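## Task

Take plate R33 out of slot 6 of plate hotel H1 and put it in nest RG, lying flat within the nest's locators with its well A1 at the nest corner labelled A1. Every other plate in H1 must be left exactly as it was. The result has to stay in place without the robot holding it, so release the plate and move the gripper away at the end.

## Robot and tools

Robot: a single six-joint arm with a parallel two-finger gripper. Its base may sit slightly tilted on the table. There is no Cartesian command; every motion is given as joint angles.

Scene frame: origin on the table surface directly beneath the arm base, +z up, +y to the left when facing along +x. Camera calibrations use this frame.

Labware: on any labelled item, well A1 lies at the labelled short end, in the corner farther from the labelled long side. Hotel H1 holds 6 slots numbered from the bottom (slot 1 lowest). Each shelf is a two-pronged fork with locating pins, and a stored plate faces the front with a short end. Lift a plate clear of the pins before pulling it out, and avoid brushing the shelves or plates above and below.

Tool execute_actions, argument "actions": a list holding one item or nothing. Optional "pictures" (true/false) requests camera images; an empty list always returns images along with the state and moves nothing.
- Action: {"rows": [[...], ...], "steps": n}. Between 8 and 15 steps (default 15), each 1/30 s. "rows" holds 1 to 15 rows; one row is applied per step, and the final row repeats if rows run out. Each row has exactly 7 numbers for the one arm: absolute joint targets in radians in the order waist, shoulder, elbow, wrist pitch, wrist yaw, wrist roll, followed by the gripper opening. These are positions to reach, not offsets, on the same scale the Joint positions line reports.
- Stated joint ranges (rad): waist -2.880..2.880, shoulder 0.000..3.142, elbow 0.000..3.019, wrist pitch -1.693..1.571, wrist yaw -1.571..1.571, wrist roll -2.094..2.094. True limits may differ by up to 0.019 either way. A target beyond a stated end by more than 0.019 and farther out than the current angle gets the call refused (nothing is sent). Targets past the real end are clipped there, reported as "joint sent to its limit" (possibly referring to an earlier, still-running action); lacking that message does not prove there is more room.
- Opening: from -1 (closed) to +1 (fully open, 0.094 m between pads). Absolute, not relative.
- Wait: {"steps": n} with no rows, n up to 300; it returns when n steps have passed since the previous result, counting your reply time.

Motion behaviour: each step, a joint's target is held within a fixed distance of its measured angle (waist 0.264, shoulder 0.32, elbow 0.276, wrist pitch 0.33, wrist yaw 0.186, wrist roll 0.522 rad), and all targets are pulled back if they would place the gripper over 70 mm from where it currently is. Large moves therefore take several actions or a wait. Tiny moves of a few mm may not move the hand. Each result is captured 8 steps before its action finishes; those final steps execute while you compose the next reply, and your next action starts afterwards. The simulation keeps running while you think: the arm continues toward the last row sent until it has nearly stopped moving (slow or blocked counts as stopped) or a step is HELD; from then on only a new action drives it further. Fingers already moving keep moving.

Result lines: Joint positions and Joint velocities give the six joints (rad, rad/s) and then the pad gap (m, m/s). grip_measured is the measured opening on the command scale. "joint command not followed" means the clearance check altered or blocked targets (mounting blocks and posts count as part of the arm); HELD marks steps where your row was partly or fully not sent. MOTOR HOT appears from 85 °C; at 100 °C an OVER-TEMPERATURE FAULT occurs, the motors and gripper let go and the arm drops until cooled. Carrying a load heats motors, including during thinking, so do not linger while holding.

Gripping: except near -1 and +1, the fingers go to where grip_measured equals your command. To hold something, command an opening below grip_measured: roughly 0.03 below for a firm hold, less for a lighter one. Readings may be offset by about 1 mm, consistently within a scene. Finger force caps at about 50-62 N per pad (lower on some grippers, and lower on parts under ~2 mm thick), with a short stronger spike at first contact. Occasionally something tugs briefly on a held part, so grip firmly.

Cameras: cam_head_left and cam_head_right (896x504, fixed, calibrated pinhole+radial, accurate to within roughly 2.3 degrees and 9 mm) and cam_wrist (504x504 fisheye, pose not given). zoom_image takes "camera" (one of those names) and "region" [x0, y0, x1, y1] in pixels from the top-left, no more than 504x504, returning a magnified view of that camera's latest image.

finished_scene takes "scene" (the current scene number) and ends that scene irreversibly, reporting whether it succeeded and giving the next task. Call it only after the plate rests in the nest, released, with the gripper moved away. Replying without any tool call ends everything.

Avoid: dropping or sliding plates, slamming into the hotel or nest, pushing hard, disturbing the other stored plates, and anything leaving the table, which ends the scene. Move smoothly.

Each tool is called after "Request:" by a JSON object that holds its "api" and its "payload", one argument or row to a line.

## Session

Request:
{"api": "execute_actions", "payload": {
  "actions": []
}}

Scene clock: 0.00 s of 7200.00 s.
grip_measured=+1.000
Joint positions: [-0.473  1.585  1.547 -1.037 -0.765  2.053  0.094]
Joint velocities: [-0.015 -0.015 -0.012  0.002  0.051  0.022  0.   ]
Motor temperatures (°C, as the motors report them): [33 37 34 31 34 31]

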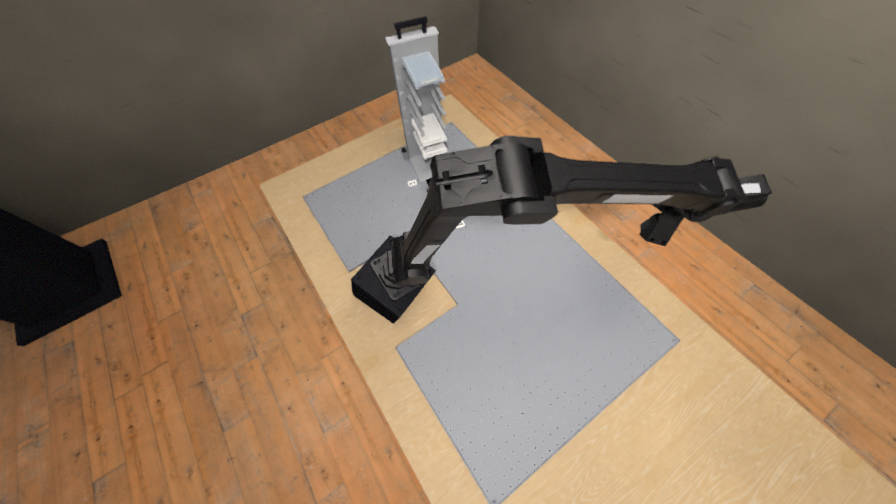

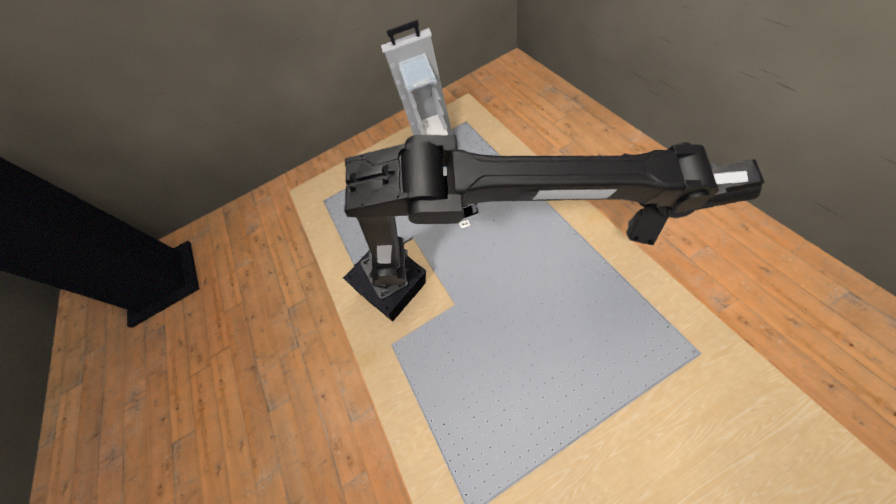

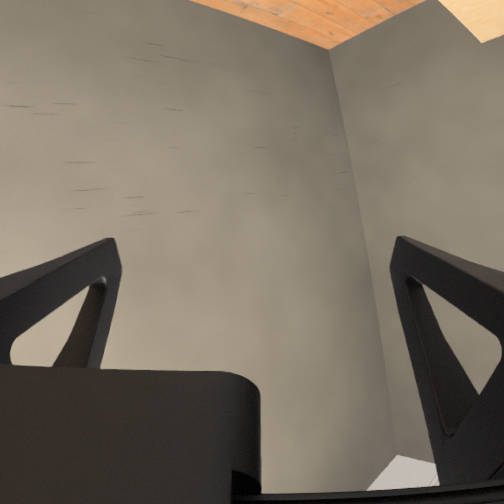

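Request:
{"api": "zoom_image", "payload": {
  "camera": "cam_head_left",
  "region": [360, 10, 520, 250]
}}

Request:
{"api": "zoom_image", "payload": {
  "camera": "cam_head_right",
  "region": [360, 10, 520, 250]
}}

Region (360, 10, 520, 250) of cam_head_left's 896x504 image, scaled by 2.100, with more detail than that image has.

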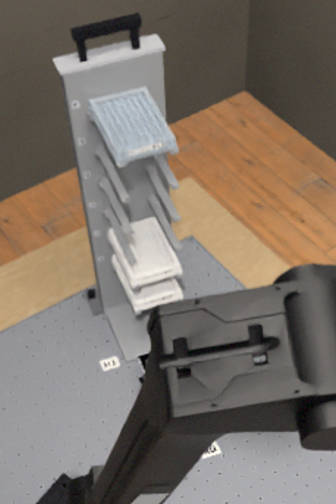

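Region (360, 10, 520, 250) of cam_head_right's 896x504 image, scaled by 2.100, with more detail than that image has.

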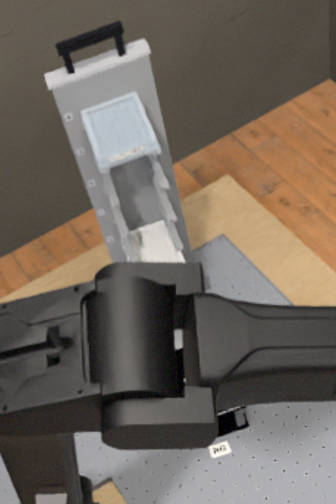

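Request:
{"api": "execute_actions", "payload": {
  "actions": [
    {"rows":[[-0.473,1.56,1.51,-1.0,-0.75,1.9,1.0],[-0.473,1.52,1.45,-0.95,-0.73,1.7,1.0],[-0.473,1.47,1.38,-0.89,-0.71,1.45,1.0],[-0.473,1.42,1.30,-0.82,-0.69,1.2,1.0],[-0.473,1.37,1.22,-0.75,-0.66,0.95,1.0],[-0.473,1.32,1.14,-0.68,-0.63,0.7,1.0],[-0.47,1.27,1.07,-0.62,-0.61,0.45,1.0],[-0.45,1.23,1.01,-0.57,-0.59,0.2,1.0],[-0.41,1.19,0.96,-0.52,-0.57,-0.05,1.0],[-0.35,1.16,0.92,-0.48,-0.55,-0.25,1.0],[-0.28,1.14,0.89,-0.45,-0.54,-0.40,1.0],[-0.20,1.12,0.86,-0.43,-0.53,-0.50,1.0],[-0.11,1.11,0.85,-0.41,-0.52,-0.57,1.0],[-0.02,1.11,0.84,-0.40,-0.52,-0.61,1.0],[0.07,1.11,0.835,-0.39,-0.52,-0.62,1.0]],"steps":15}
  ]
}}

Request:
{"api": "execute_actions", "payload": {
  "actions": [
    {"rows":[[0.15,1.11,0.835,-0.39,-0.52,-0.62,1.0],[0.23,1.11,0.835,-0.39,-0.52,-0.62,1.0],[0.30,1.11,0.835,-0.39,-0.52,-0.62,1.0],[0.37,1.11,0.835,-0.39,-0.52,-0.62,1.0],[0.43,1.11,0.835,-0.39,-0.52,-0.62,1.0],[0.48,1.11,0.835,-0.39,-0.52,-0.62,1.0],[0.52,1.11,0.835,-0.39,-0.52,-0.62,1.0],[0.55,1.11,0.835,-0.39,-0.52,-0.62,1.0],[0.57,1.11,0.835,-0.39,-0.52,-0.62,1.0]],"steps":15}
  ]
}}

Request:
{"api": "execute_actions", "payload": {
  "actions": [
    {"steps":12}
  ],
  "pictures": true
}}

Scene clock: 7.87 s of 7200.00 s.
grip_measured=+1.000
Joint positions: [-0.473  1.398  1.196 -0.743 -0.63   1.485  0.094]
Joint velocities: [-0.005 -1.509 -2.298  1.692  0.593 -2.733  0.   ]
Motor temperatures (°C, as the motors report them): [33 38 36 31 34 31]
Steps of this call (steps 1 to 90: nothing new was sent; then 4.63 s passed at rest; steps 91 to 97: the first 7 steps of this action). Readings (joint positions):
91: [-0.473 1.583 1.542 -1.031 -0.759 2.031]
92: [-0.473 1.575 1.524 -1.008 -0.746 1.975]
94: [-0.473 1.529 1.429 -0.919 -0.708 1.782]
97: the state above

Scene clock: 8.37 s of 7200.00 s.
grip_measured=+1.000
Joint positions: [ 0.182  1.107  0.851 -0.417 -0.521  0.392  0.094]
Joint velocities: [ 1.792 -0.015 -0.042  0.037 -0.051 -1.824  0.   ]
Motor temperatures (°C, as the motors report them): [33 38 37 31 34 31]
Steps of this call (steps 1 to 8: the last 8 steps of your previous action; steps 9 to 15: the first 7 steps of this action). Readings (joint positions):
9: [-0.186 1.108 0.861 -0.457 -0.524 0.776]
10: [-0.125 1.107 0.859 -0.445 -0.524 0.712]
12: [-0.003 1.107 0.856 -0.428 -0.522 0.583]
15: the state above

Scene clock: 8.77 s of 7200.00 s.
grip_measured=+1.000
Joint positions: [ 0.601  1.107  0.838 -0.406 -0.523 -0.469  0.094]
Joint velocities: [-0.239 -0.005 -0.007  0.012 -0.007 -0.901  0.   ]
Motor temperatures (°C, as the motors report them): [33 38 37 31 34 31]
Kept back: nothing.
Steps of this call (steps 1 to 8: the last 8 steps of your previous action; steps 9 to 12: the robot went on to your last target). Readings (joint positions):
1: [0.244 1.107 0.850 -0.416 -0.521 0.328]
2: [0.306 1.107 0.849 -0.414 -0.521 0.265]
4: [0.429 1.107 0.848 -0.412 -0.521 0.120]
8: [0.604 1.107 0.842 -0.406 -0.525 -0.263]
12: the state above

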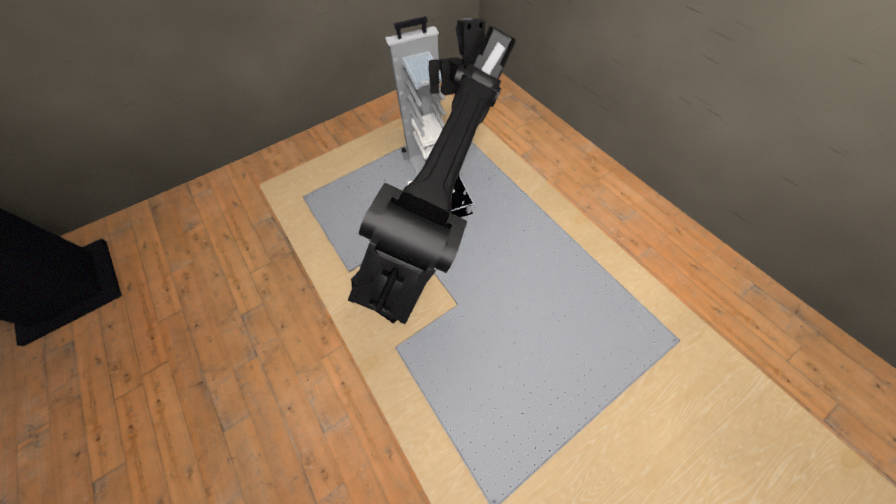

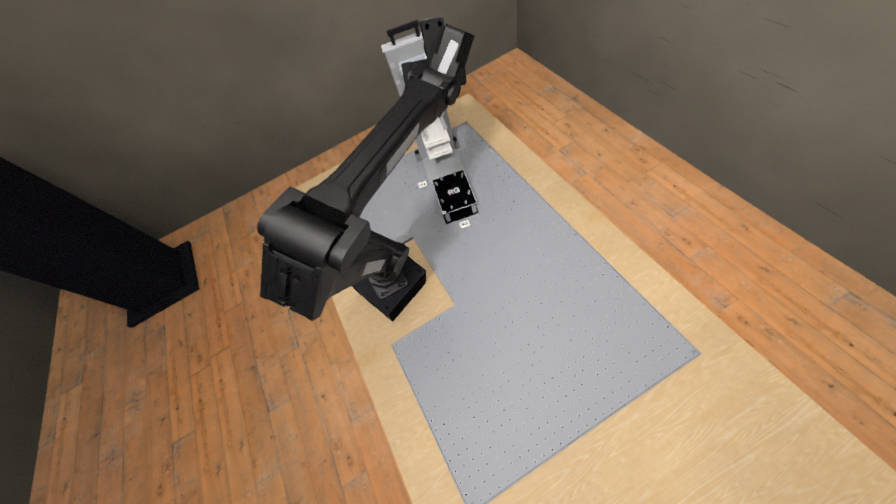

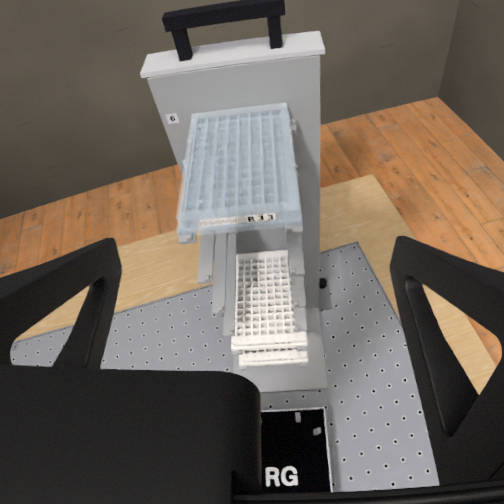

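Request:
{"api": "execute_actions", "payload": {
  "actions": []
}}

Scene clock: 10.40 s of 7200.00 s.
grip_measured=+1.000
Joint positions: [ 0.58   1.107  0.838 -0.406 -0.521 -0.609  0.094]
Joint velocities: [-0.005 -0.005 -0.012 -0.002 -0.037  0.007  0.   ]
Motor temperatures (°C, as the motors report them): [33 38 37 31 34 31]
Kept back: nothing.
Steps of this call (steps 1 to 30: the robot went on to your last target; steps 31 to 49: nothing new was sent). Readings (joint positions):
1: [0.594 1.107 0.838 -0.406 -0.522 -0.498]
2: [0.587 1.107 0.838 -0.406 -0.522 -0.520]
4: [0.581 1.107 0.838 -0.406 -0.521 -0.552]
8: [0.580 1.107 0.838 -0.406 -0.521 -0.585]
49: the state above
The arm was judged still, so your last target was given up. Only a new action makes it travel on or press farther. Fingers that are still opening or closing keep moving.

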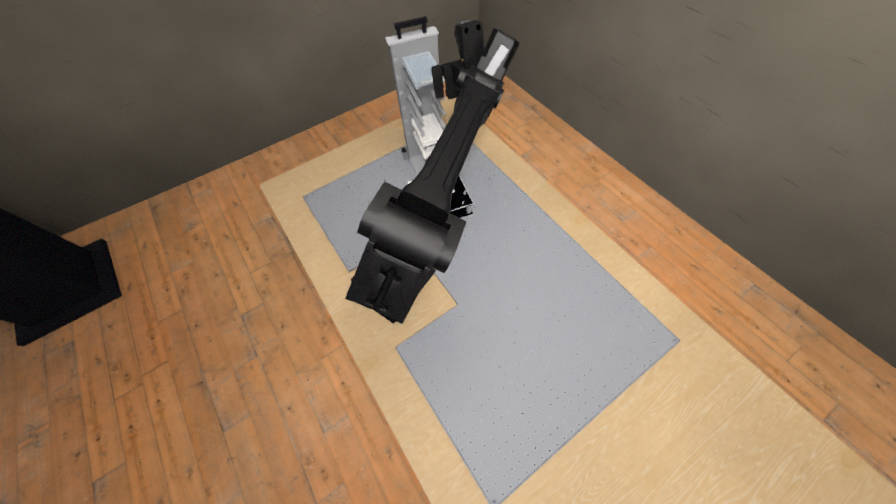

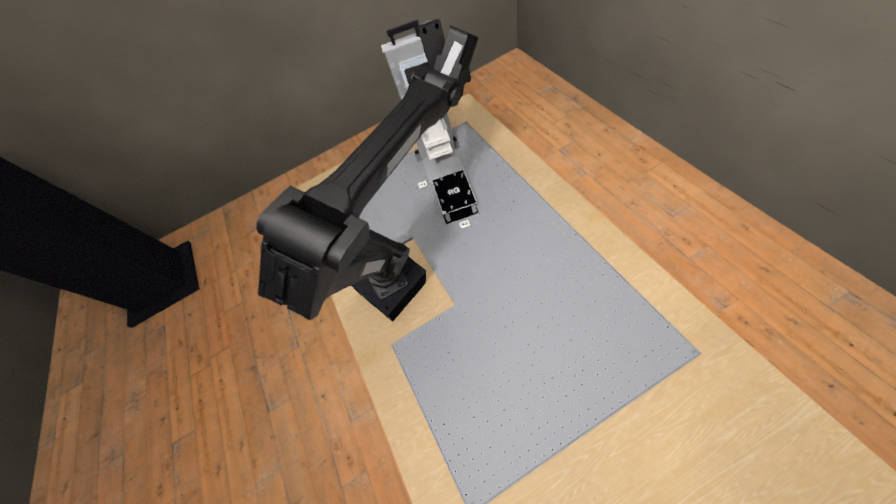

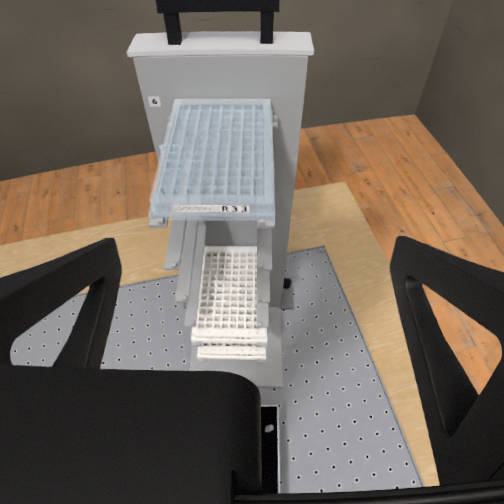

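Request:
{"api": "zoom_image", "payload": {
  "camera": "cam_wrist",
  "region": [130, 80, 300, 250]
}}

Request:
{"api": "zoom_image", "payload": {
  "camera": "cam_head_right",
  "region": [400, 150, 500, 240]
}}

Region (130, 80, 300, 250) of cam_wrist's 504x504 image, scaled by 2.965, with more detail than that image has.

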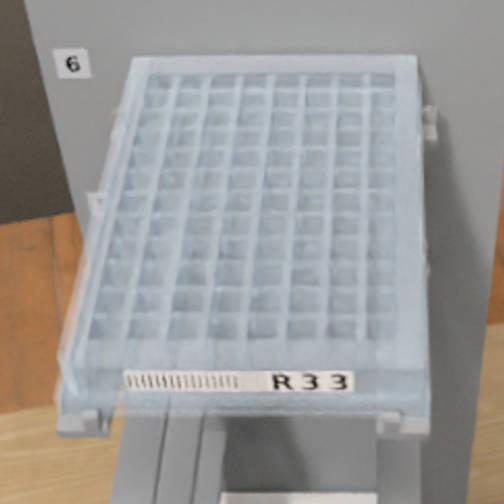

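Region (400, 150, 500, 240) of cam_head_right's 896x504 image, scaled by 5.040, with more detail than that image has; it fills the top 454 rows of this view, and the rest is white.

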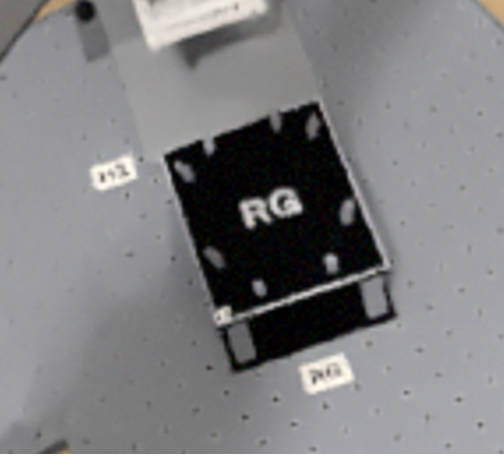

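Request:
{"api": "execute_actions", "payload": {
  "actions": [
    {"rows":[[0.59,1.125,0.82,-0.37,-0.512,-0.602,1],[0.603,1.145,0.80,-0.33,-0.503,-0.595,1],[0.617,1.165,0.778,-0.285,-0.494,-0.587,1],[0.63,1.185,0.755,-0.24,-0.485,-0.579,1],[0.643,1.205,0.732,-0.195,-0.476,-0.57,1],[0.656,1.225,0.71,-0.15,-0.467,-0.562,1],[0.668,1.245,0.688,-0.105,-0.458,-0.553,1],[0.68,1.263,0.668,-0.065,-0.45,-0.545,1],[0.688,1.28,0.65,-0.03,-0.443,-0.538,1],[0.692,1.292,0.637,-0.005,-0.438,-0.532,1],[0.694,1.30,0.628,0.015,-0.436,-0.528,1]],"steps":15}
  ]
}}

Request:
{"api": "execute_actions", "payload": {
  "actions": [
    {"steps":12}
  ],
  "pictures": true
}}

Scene clock: 16.07 s of 7200.00 s.
grip_measured=+1.000
Joint positions: [ 0.621  1.168  0.746 -0.195 -0.467 -0.588  0.094]
Joint velocities: [ 0.405  0.669 -0.652  1.223  0.154  0.168  0.   ]
Motor temperatures (°C, as the motors report them): [33 37 37 31 34 31]
Steps of this call (steps 1 to 90: nothing new was sent; then 2.43 s passed at rest; steps 91 to 97: the first 7 steps of this action). Readings (joint positions):
91: [0.580 1.107 0.836 -0.401 -0.518 -0.609]
92: [0.581 1.108 0.830 -0.385 -0.512 -0.608]
94: [0.588 1.118 0.806 -0.321 -0.495 -0.603]
97: the state above

Scene clock: 16.47 s of 7200.00 s.
grip_measured=+1.000
Joint positions: [ 0.693  1.314  0.609 -0.004 -0.438 -0.544  0.094]
Joint velocities: [-0.005 -0.073  0.017  0.037  0.066  0.154  0.   ]
Motor temperatures (°C, as the motors report them): [33 37 37 31 34 31]
Kept back: nothing.
Steps of this call (steps 1 to 8: the last 8 steps of your previous action; steps 9 to 12: the robot went on to your last target). Readings (joint positions):
1: [0.636 1.192 0.723 -0.153 -0.459 -0.582]
2: [0.651 1.219 0.699 -0.114 -0.451 -0.576]
4: [0.677 1.271 0.655 -0.053 -0.442 -0.564]
8: [0.693 1.321 0.610 -0.020 -0.438 -0.550]
12: the state above

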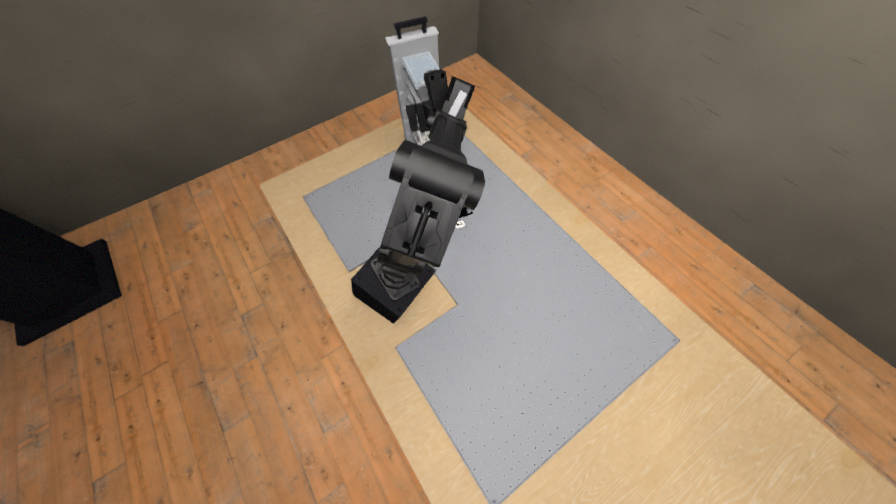

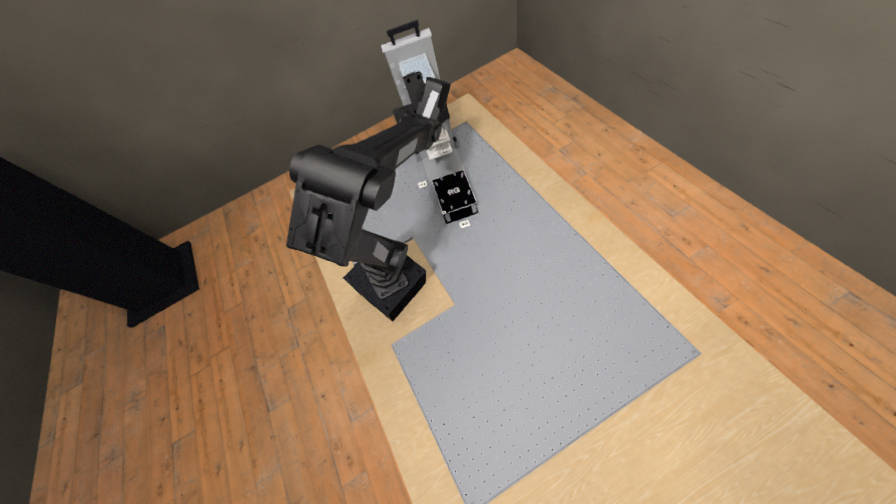

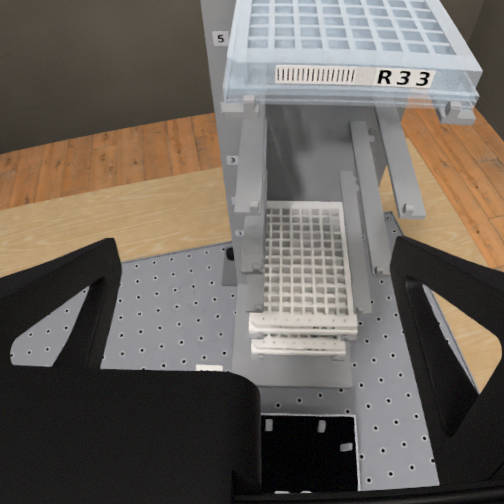

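Request:
{"api": "zoom_image", "payload": {
  "camera": "cam_wrist",
  "region": [200, 0, 504, 240]
}}

Region (200, 0, 504, 240) of cam_wrist's 504x504 image, scaled by 1.658, with more detail than that image has; it fills the top 398 rows of this view, and the rest is white.

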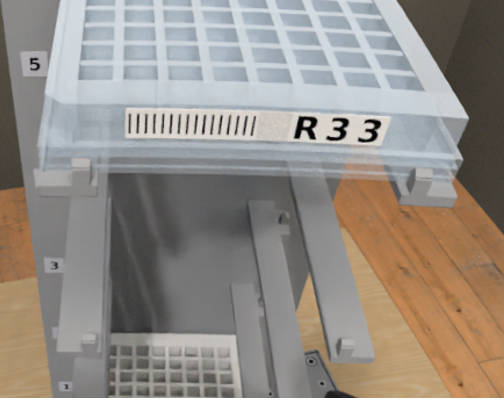

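Request:
{"api": "execute_actions", "payload": {
  "actions": [
    {"rows":[[0.688,1.32,0.635,-0.01,-0.445,-0.54,1],[0.684,1.327,0.65,-0.016,-0.45,-0.54,1],[0.68,1.334,0.665,-0.022,-0.455,-0.54,1],[0.677,1.341,0.68,-0.028,-0.459,-0.54,1],[0.674,1.348,0.695,-0.034,-0.463,-0.54,1],[0.671,1.355,0.71,-0.04,-0.467,-0.54,1],[0.668,1.361,0.723,-0.045,-0.471,-0.54,1],[0.665,1.367,0.735,-0.05,-0.474,-0.54,1],[0.663,1.372,0.745,-0.054,-0.477,-0.54,1],[0.661,1.376,0.753,-0.058,-0.479,-0.54,1],[0.66,1.378,0.758,-0.06,-0.48,-0.54,1]],"steps":15}
  ]
}}

Request:
{"api": "execute_actions", "payload": {
  "actions": [
    {"steps":14}
  ],
  "pictures": true
}}

Scene clock: 20.53 s of 7200.00 s.
grip_measured=+1.000
Joint positions: [ 0.691  1.331  0.641 -0.028 -0.466 -0.54   0.094]
Joint velocities: [-0.034  0.259  0.388 -0.164 -0.066 -0.037  0.   ]
Motor temperatures (°C, as the motors report them): [33 37 38 31 34 31]
Steps of this call (steps 1 to 30: the robot went on to your last target; steps 31 to 90: nothing new was sent; then 0.83 s passed at rest; steps 91 to 97: the first 7 steps of this action). Readings (joint positions):
91: [0.693 1.310 0.609 -0.002 -0.440 -0.540]
92: [0.693 1.310 0.609 -0.002 -0.444 -0.540]
94: [0.693 1.312 0.613 -0.010 -0.454 -0.540]
97: the state above

Scene clock: 21.00 s of 7200.00 s.
grip_measured=+1.000
Joint positions: [ 0.674  1.365  0.721 -0.05  -0.478 -0.54   0.094]
Joint velocities: [-0.015  0.005  0.017 -0.012  0.007 -0.007  0.   ]
Motor temperatures (°C, as the motors report them): [33 37 38 31 34 31]
Kept back: nothing.
Steps of this call (steps 1 to 8: the last 8 steps of your previous action; steps 9 to 14: the robot went on to your last target). Readings (joint positions):
1: [0.689 1.339 0.655 -0.033 -0.470 -0.540]
2: [0.687 1.348 0.669 -0.037 -0.473 -0.540]
4: [0.681 1.360 0.697 -0.044 -0.477 -0.540]
8: [0.674 1.365 0.720 -0.046 -0.478 -0.540]
14: the state above

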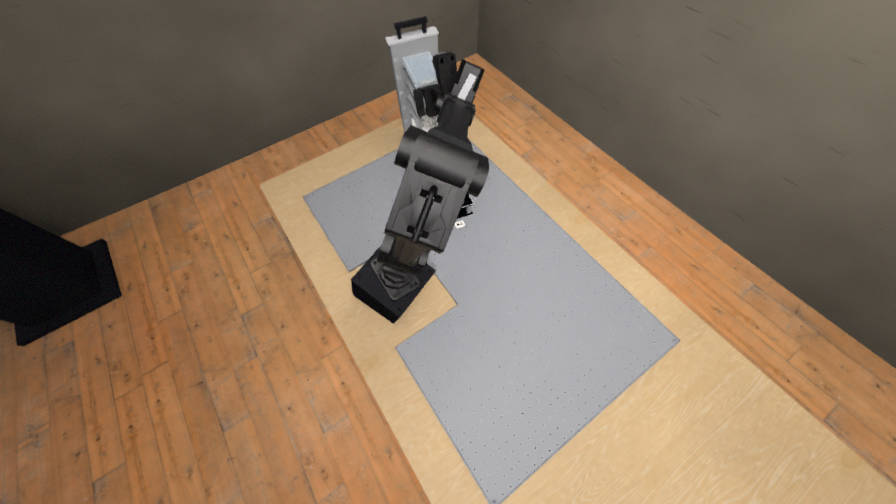

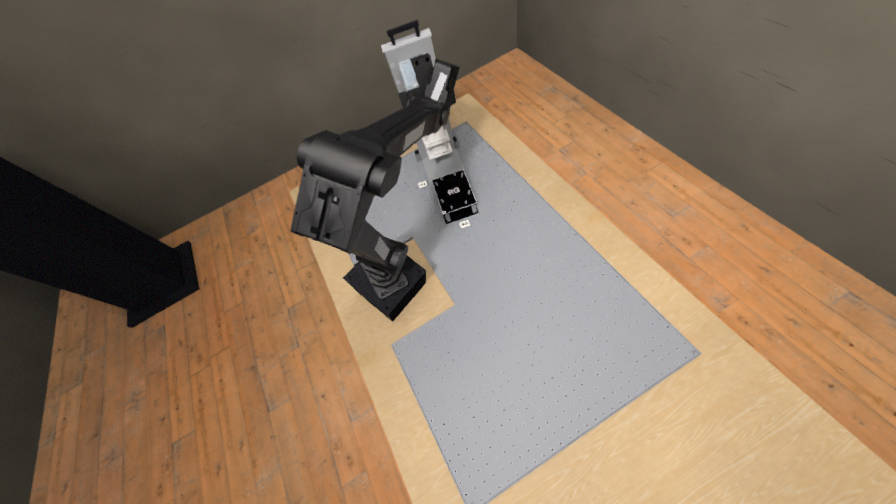

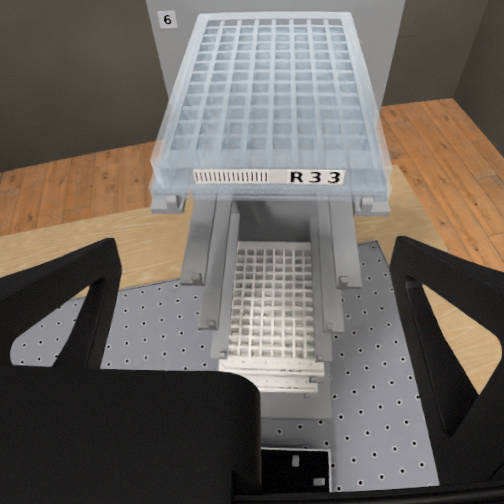

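Request:
{"api": "zoom_image", "payload": {
  "camera": "cam_wrist",
  "region": [120, 0, 420, 240]
}}

Region (120, 0, 420, 240) of cam_wrist's 504x504 image, scaled by 1.680, with more detail than that image has; it fills the top 403 rows of this view, and the rest is white.

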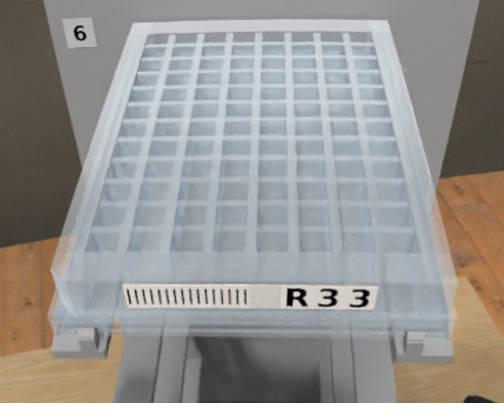

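Request:
{"api": "execute_actions", "payload": {
  "actions": [
    {"rows":[[0.68,1.372,0.75,-0.04,-0.47,-0.532,1],[0.686,1.378,0.755,-0.03,-0.462,-0.525,1],[0.692,1.383,0.76,-0.022,-0.454,-0.518,1],[0.698,1.388,0.764,-0.014,-0.446,-0.511,1],[0.704,1.393,0.768,-0.007,-0.438,-0.504,1],[0.71,1.398,0.771,0.0,-0.43,-0.498,1],[0.715,1.403,0.774,0.007,-0.423,-0.492,1],[0.72,1.408,0.777,0.014,-0.417,-0.487,1],[0.724,1.412,0.779,0.02,-0.412,-0.483,1],[0.728,1.415,0.781,0.025,-0.408,-0.48,1],[0.73,1.417,0.782,0.028,-0.405,-0.478,1]],"steps":15}
  ]
}}

Request:
{"api": "execute_actions", "payload": {
  "actions": [
    {"steps":14}
  ],
  "pictures": true
}}

Scene clock: 23.30 s of 7200.00 s.
grip_measured=+1.000
Joint positions: [ 0.684  1.373  0.722 -0.022 -0.431 -0.522  0.094]
Joint velocities: [0.142 0.103 0.027 0.178 0.139 0.154 0.   ]
Motor temperatures (°C, as the motors report them): [33 37 39 31 34 31]
Steps of this call (steps 1 to 30: the robot went on to your last target; steps 31 to 62: nothing new was sent; steps 63 to 69: the first 7 steps of this action). Readings (joint positions):
63: [0.674 1.365 0.721 -0.050 -0.475 -0.540]
64: [0.674 1.365 0.721 -0.049 -0.469 -0.539]
66: [0.675 1.366 0.721 -0.042 -0.454 -0.535]
69: the state above

Scene clock: 23.77 s of 7200.00 s.
grip_measured=+1.000
Joint positions: [ 0.718  1.403  0.733  0.011 -0.405 -0.491  0.094]
Joint velocities: [-0.015 -0.015 -0.002  0.002  0.007  0.051  0.   ]
Motor temperatures (°C, as the motors report them): [33 37 39 31 34 31]
Kept back: nothing.
Steps of this call (steps 1 to 8: the last 8 steps of your previous action; steps 9 to 14: the robot went on to your last target). Readings (joint positions):
1: [0.690 1.377 0.723 -0.015 -0.424 -0.518]
2: [0.696 1.383 0.725 -0.009 -0.418 -0.513]
4: [0.708 1.394 0.730 0.003 -0.410 -0.505]
8: [0.718 1.403 0.733 0.011 -0.405 -0.496]
14: the state above

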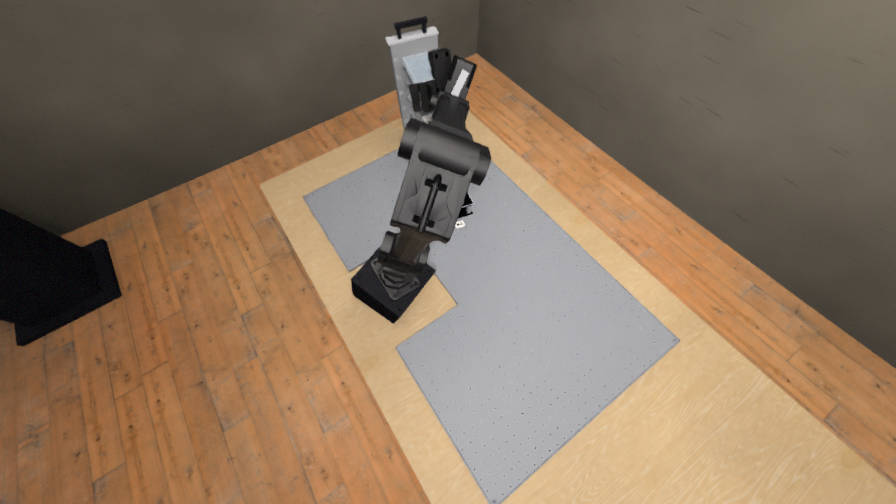

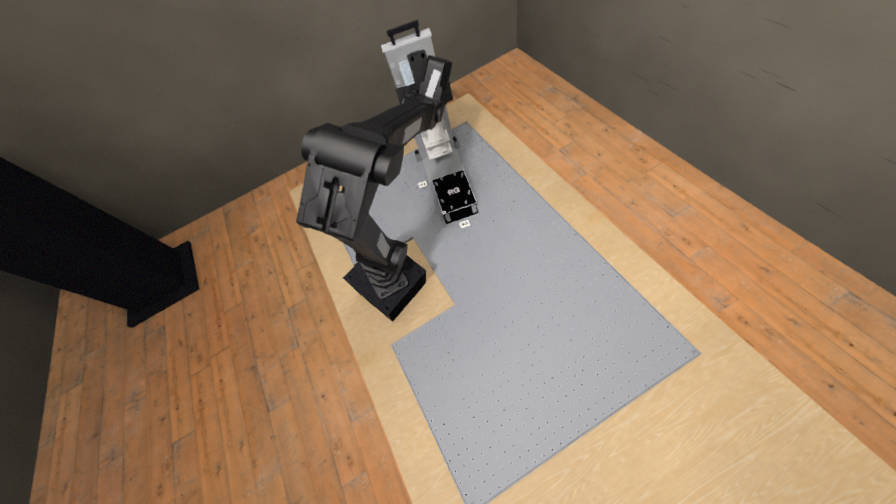

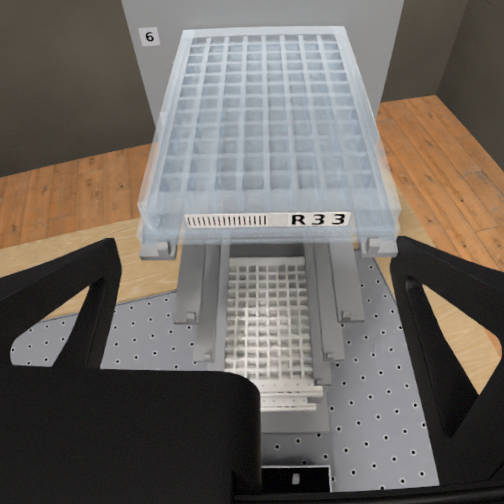

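Request:
{"api": "zoom_image", "payload": {
  "camera": "cam_wrist",
  "region": [100, 10, 430, 290]
}}

Region (100, 10, 430, 290) of cam_wrist's 504x504 image, scaled by 1.527, with more detail than that image has; it fills the top 428 rows of this view, and the rest is white.

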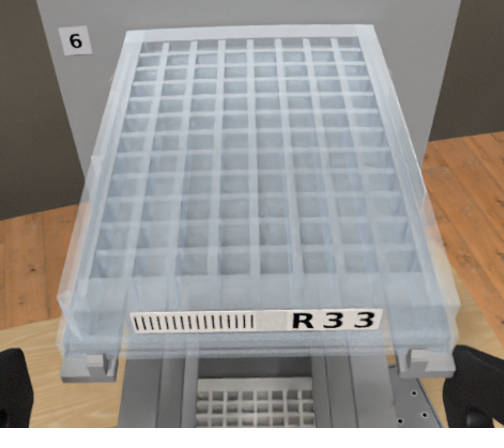

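Request:
{"api": "execute_actions", "payload": {
  "actions": [
    {"rows":[[0.73,1.41,0.79,0.028,-0.405,-0.48,1],[0.732,1.412,0.80,0.028,-0.404,-0.478,1],[0.734,1.415,0.808,0.029,-0.403,-0.476,1],[0.737,1.42,0.814,0.03,-0.402,-0.474,1],[0.74,1.426,0.819,0.032,-0.40,-0.472,1],[0.743,1.432,0.823,0.034,-0.398,-0.469,1],[0.746,1.438,0.826,0.036,-0.396,-0.466,1],[0.749,1.444,0.828,0.038,-0.394,-0.464,1],[0.752,1.45,0.83,0.04,-0.393,-0.462,1],[0.755,1.455,0.832,0.042,-0.392,-0.46,1],[0.757,1.459,0.833,0.043,-0.391,-0.459,1],[0.758,1.462,0.834,0.044,-0.39,-0.458,1]],"steps":15}
  ]
}}

Request:
{"api": "execute_actions", "payload": {
  "actions": [
    {"steps":15}
  ],
  "pictures": true
}}

Scene clock: 26.43 s of 7200.00 s.
grip_measured=+1.000
Joint positions: [ 0.723  1.408  0.766  0.016 -0.4   -0.485  0.094]
Joint velocities: [0.063 0.093 0.247 0.066 0.11  0.051 0.   ]
Motor temperatures (°C, as the motors report them): [33 37 39 31 34 31]
Steps of this call (steps 1 to 30: the robot went on to your last target; steps 31 to 73: nothing new was sent; steps 74 to 80: the first 7 steps of this action). Readings (joint positions):
74: [0.718 1.403 0.734 0.011 -0.405 -0.489]
75: [0.718 1.403 0.735 0.011 -0.405 -0.489]
77: [0.719 1.403 0.743 0.011 -0.405 -0.489]
80: the state above

Scene clock: 26.93 s of 7200.00 s.
grip_measured=+1.000
Joint positions: [ 0.747  1.45   0.792  0.029 -0.392 -0.47   0.094]
Joint velocities: [ 0.005  0.005 -0.022  0.012  0.022  0.037  0.   ]
Motor temperatures (°C, as the motors report them): [33 37 39 31 34 31]
Kept back: nothing.
Steps of this call (steps 1 to 8: the last 8 steps of your previous action; steps 9 to 15: the robot went on to your last target). Readings (joint positions):
1: [0.725 1.412 0.774 0.018 -0.398 -0.483]
2: [0.728 1.416 0.780 0.021 -0.397 -0.481]
4: [0.735 1.426 0.789 0.026 -0.394 -0.477]
8: [0.745 1.444 0.792 0.029 -0.393 -0.473]
15: the state above

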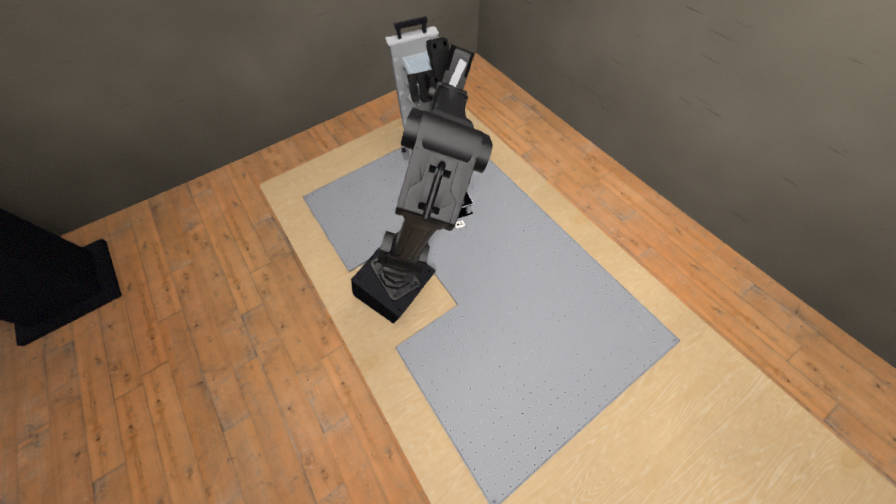

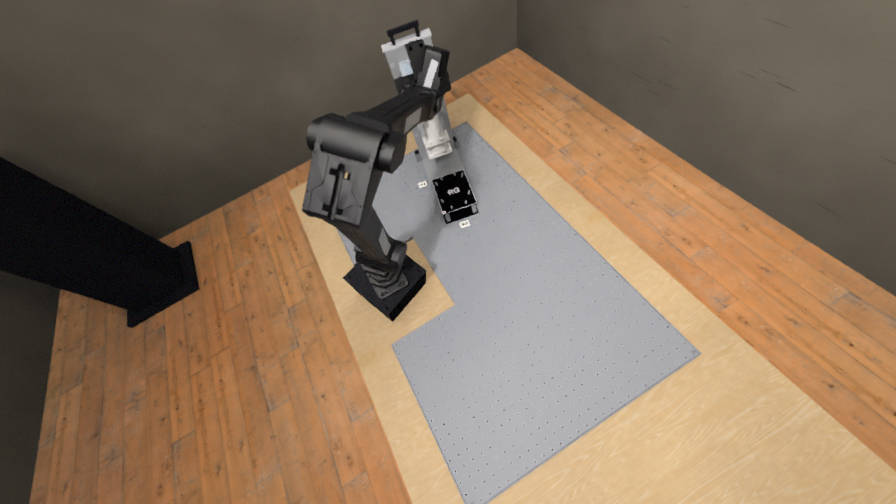

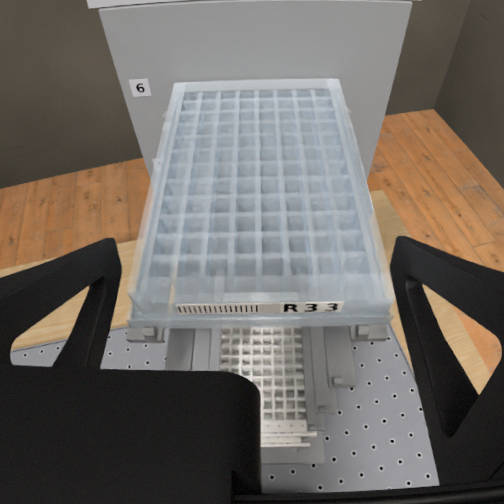

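Request:
{"api": "zoom_image", "payload": {
  "camera": "cam_wrist",
  "region": [90, 60, 430, 370]
}}

Region (90, 60, 430, 370) of cam_wrist's 504x504 image, scaled by 1.482, with more detail than that image has; it fills the top 460 rows of this view, and the rest is white.

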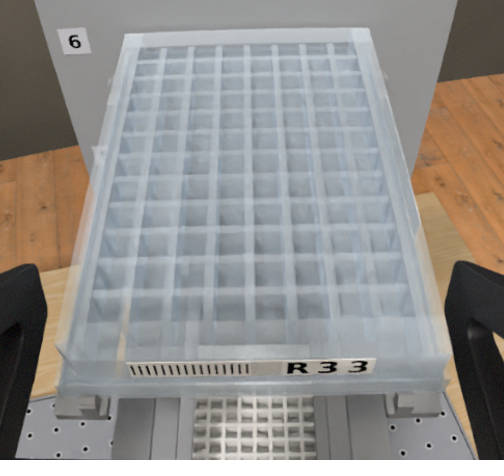

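Request:
{"api": "execute_actions", "payload": {
  "actions": [
    {"rows":[[0.745,1.464,0.834,0.044,-0.39,-0.458,1],[0.735,1.466,0.834,0.044,-0.39,-0.458,1],[0.729,1.468,0.834,0.044,-0.39,-0.458,1]],"steps":12}
  ]
}}

Request:
{"api": "execute_actions", "payload": {
  "actions": [
    {"steps":12}
  ],
  "pictures": true
}}

Scene clock: 28.17 s of 7200.00 s.
grip_measured=+1.000
Joint positions: [ 0.747  1.45   0.792  0.029 -0.392 -0.469  0.094]
Joint velocities: [-0.015 -0.015 -0.007  0.012  0.022 -0.066  0.   ]
Motor temperatures (°C, as the motors report them): [33 37 40 31 34 31]
Steps of this call (steps 1 to 15: the robot went on to your last target; steps 16 to 33: nothing new was sent; steps 34 to 37: the first 4 steps of this action). Readings (joint positions):
34: [0.747 1.450 0.792 0.029 -0.392 -0.469]
35: [0.747 1.450 0.792 0.029 -0.392 -0.469]
37: the state above

Scene clock: 28.57 s of 7200.00 s.
grip_measured=+1.000
Joint positions: [ 0.747  1.45   0.792  0.029 -0.392 -0.469  0.094]
Joint velocities: [ 0.015 -0.005 -0.012  0.007 -0.051  0.037  0.   ]
Motor temperatures (°C, as the motors report them): [33 37 40 31 34 31]
Kept back: nothing.
Steps of this call (steps 1 to 8: the last 8 steps of your previous action; steps 9 to 12: the robot went on to your last target). Readings (joint positions):
1: [0.747 1.450 0.792 0.029 -0.392 -0.469]
2: [0.747 1.450 0.792 0.029 -0.392 -0.469]
4: [0.747 1.450 0.792 0.029 -0.392 -0.469]
8: [0.747 1.450 0.792 0.029 -0.392 -0.469]
12: the state above

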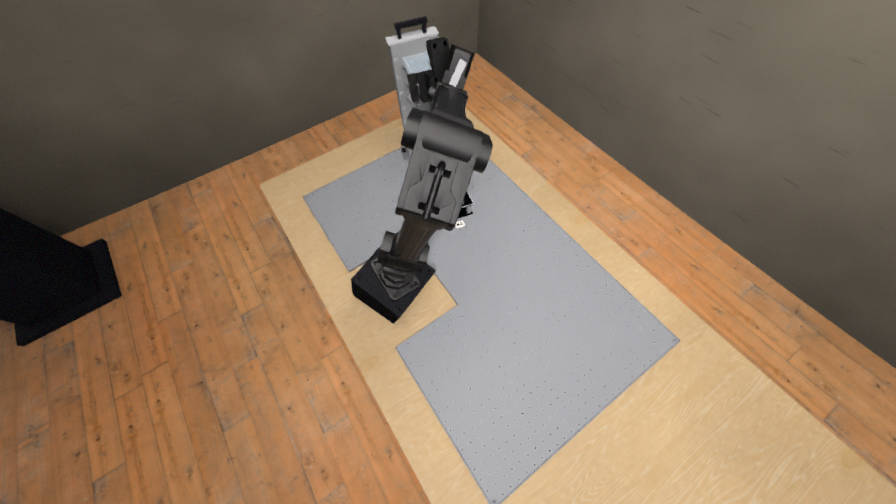

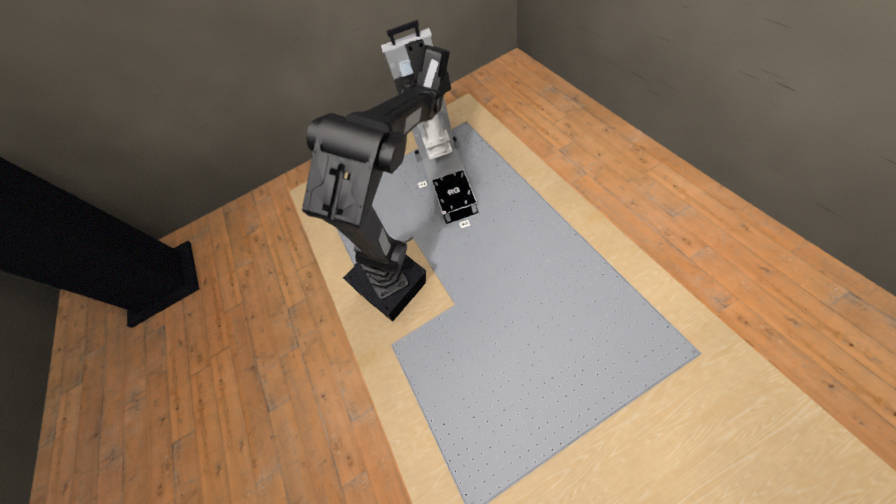

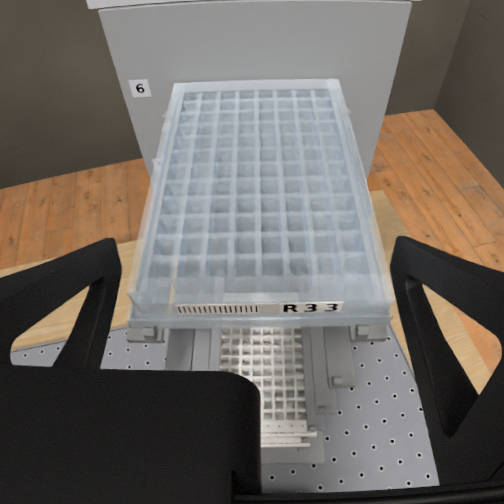

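Request:
{"api": "execute_actions", "payload": {
  "actions": [
    {"rows":[[0.717,1.482,0.834,0.044,-0.39,-0.458,1],[0.717,1.482,0.834,0.044,-0.39,-0.458,1],[0.717,1.482,0.834,0.044,-0.39,-0.458,1],[0.732,1.468,0.834,0.044,-0.39,-0.458,1]],"steps":10}
  ]
}}

Request:
{"api": "execute_actions", "payload": {
  "actions": [
    {"steps":10}
  ],
  "pictures": true
}}

Scene clock: 29.17 s of 7200.00 s.
grip_measured=+1.000
Joint positions: [ 0.744  1.452  0.792  0.029 -0.392 -0.469  0.094]
Joint velocities: [-0.073  0.044 -0.007 -0.012  0.11  -0.022  0.   ]
Motor temperatures (°C, as the motors report them): [33 37 40 31 34 31]
Steps of this call (steps 1 to 15: the robot went on to your last target; step 16: nothing new was sent; steps 17 to 18: the first 2 steps of this action). Readings (joint positions):
17: [0.746 1.451 0.792 0.029 -0.392 -0.469]
18: the state above

Scene clock: 29.50 s of 7200.00 s.
grip_measured=+1.000
Joint positions: [ 0.739  1.458  0.792  0.029 -0.391 -0.469  0.094]
Joint velocities: [-0.015 -0.005 -0.007 -0.017 -0.007  0.037  0.   ]
Motor temperatures (°C, as the motors report them): [33 37 40 31 34 31]
Kept back: nothing.
Steps of this call (steps 1 to 8: the last 8 steps of your previous action; steps 9 to 10: the robot went on to your last target). Readings (joint positions):
1: [0.742 1.454 0.792 0.029 -0.392 -0.469]
2: [0.740 1.457 0.792 0.029 -0.392 -0.469]
4: [0.739 1.458 0.792 0.029 -0.391 -0.469]
8: [0.739 1.458 0.792 0.029 -0.391 -0.469]
10: the state above

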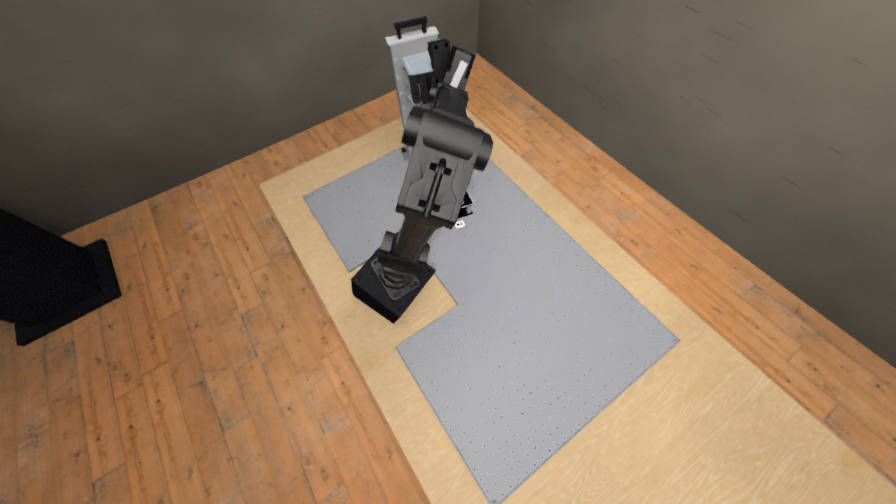

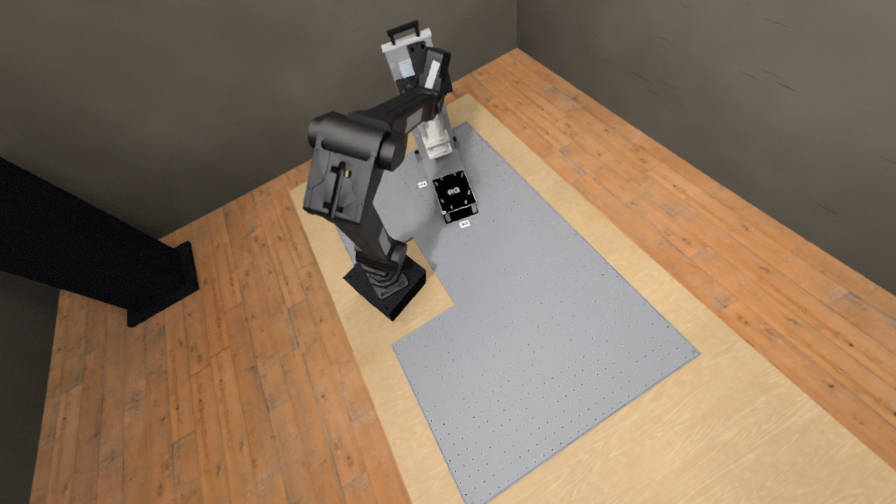

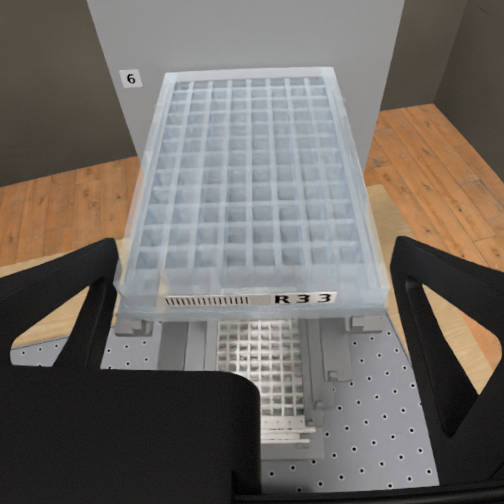

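Request:
{"api": "zoom_image", "payload": {
  "camera": "cam_wrist",
  "region": [90, 50, 430, 360]
}}

Region (90, 50, 430, 360) of cam_wrist's 504x504 image, scaled by 1.482, with more detail than that image has; it fills the top 460 rows of this view, and the rest is white.

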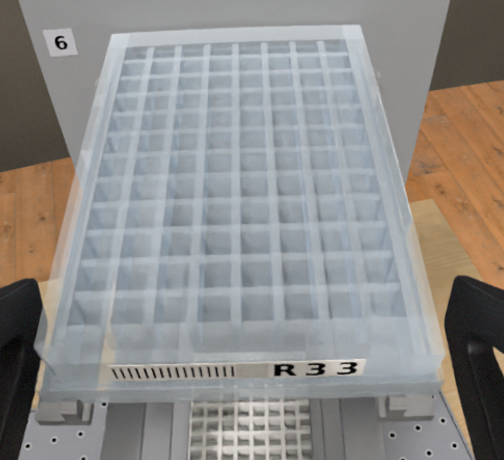

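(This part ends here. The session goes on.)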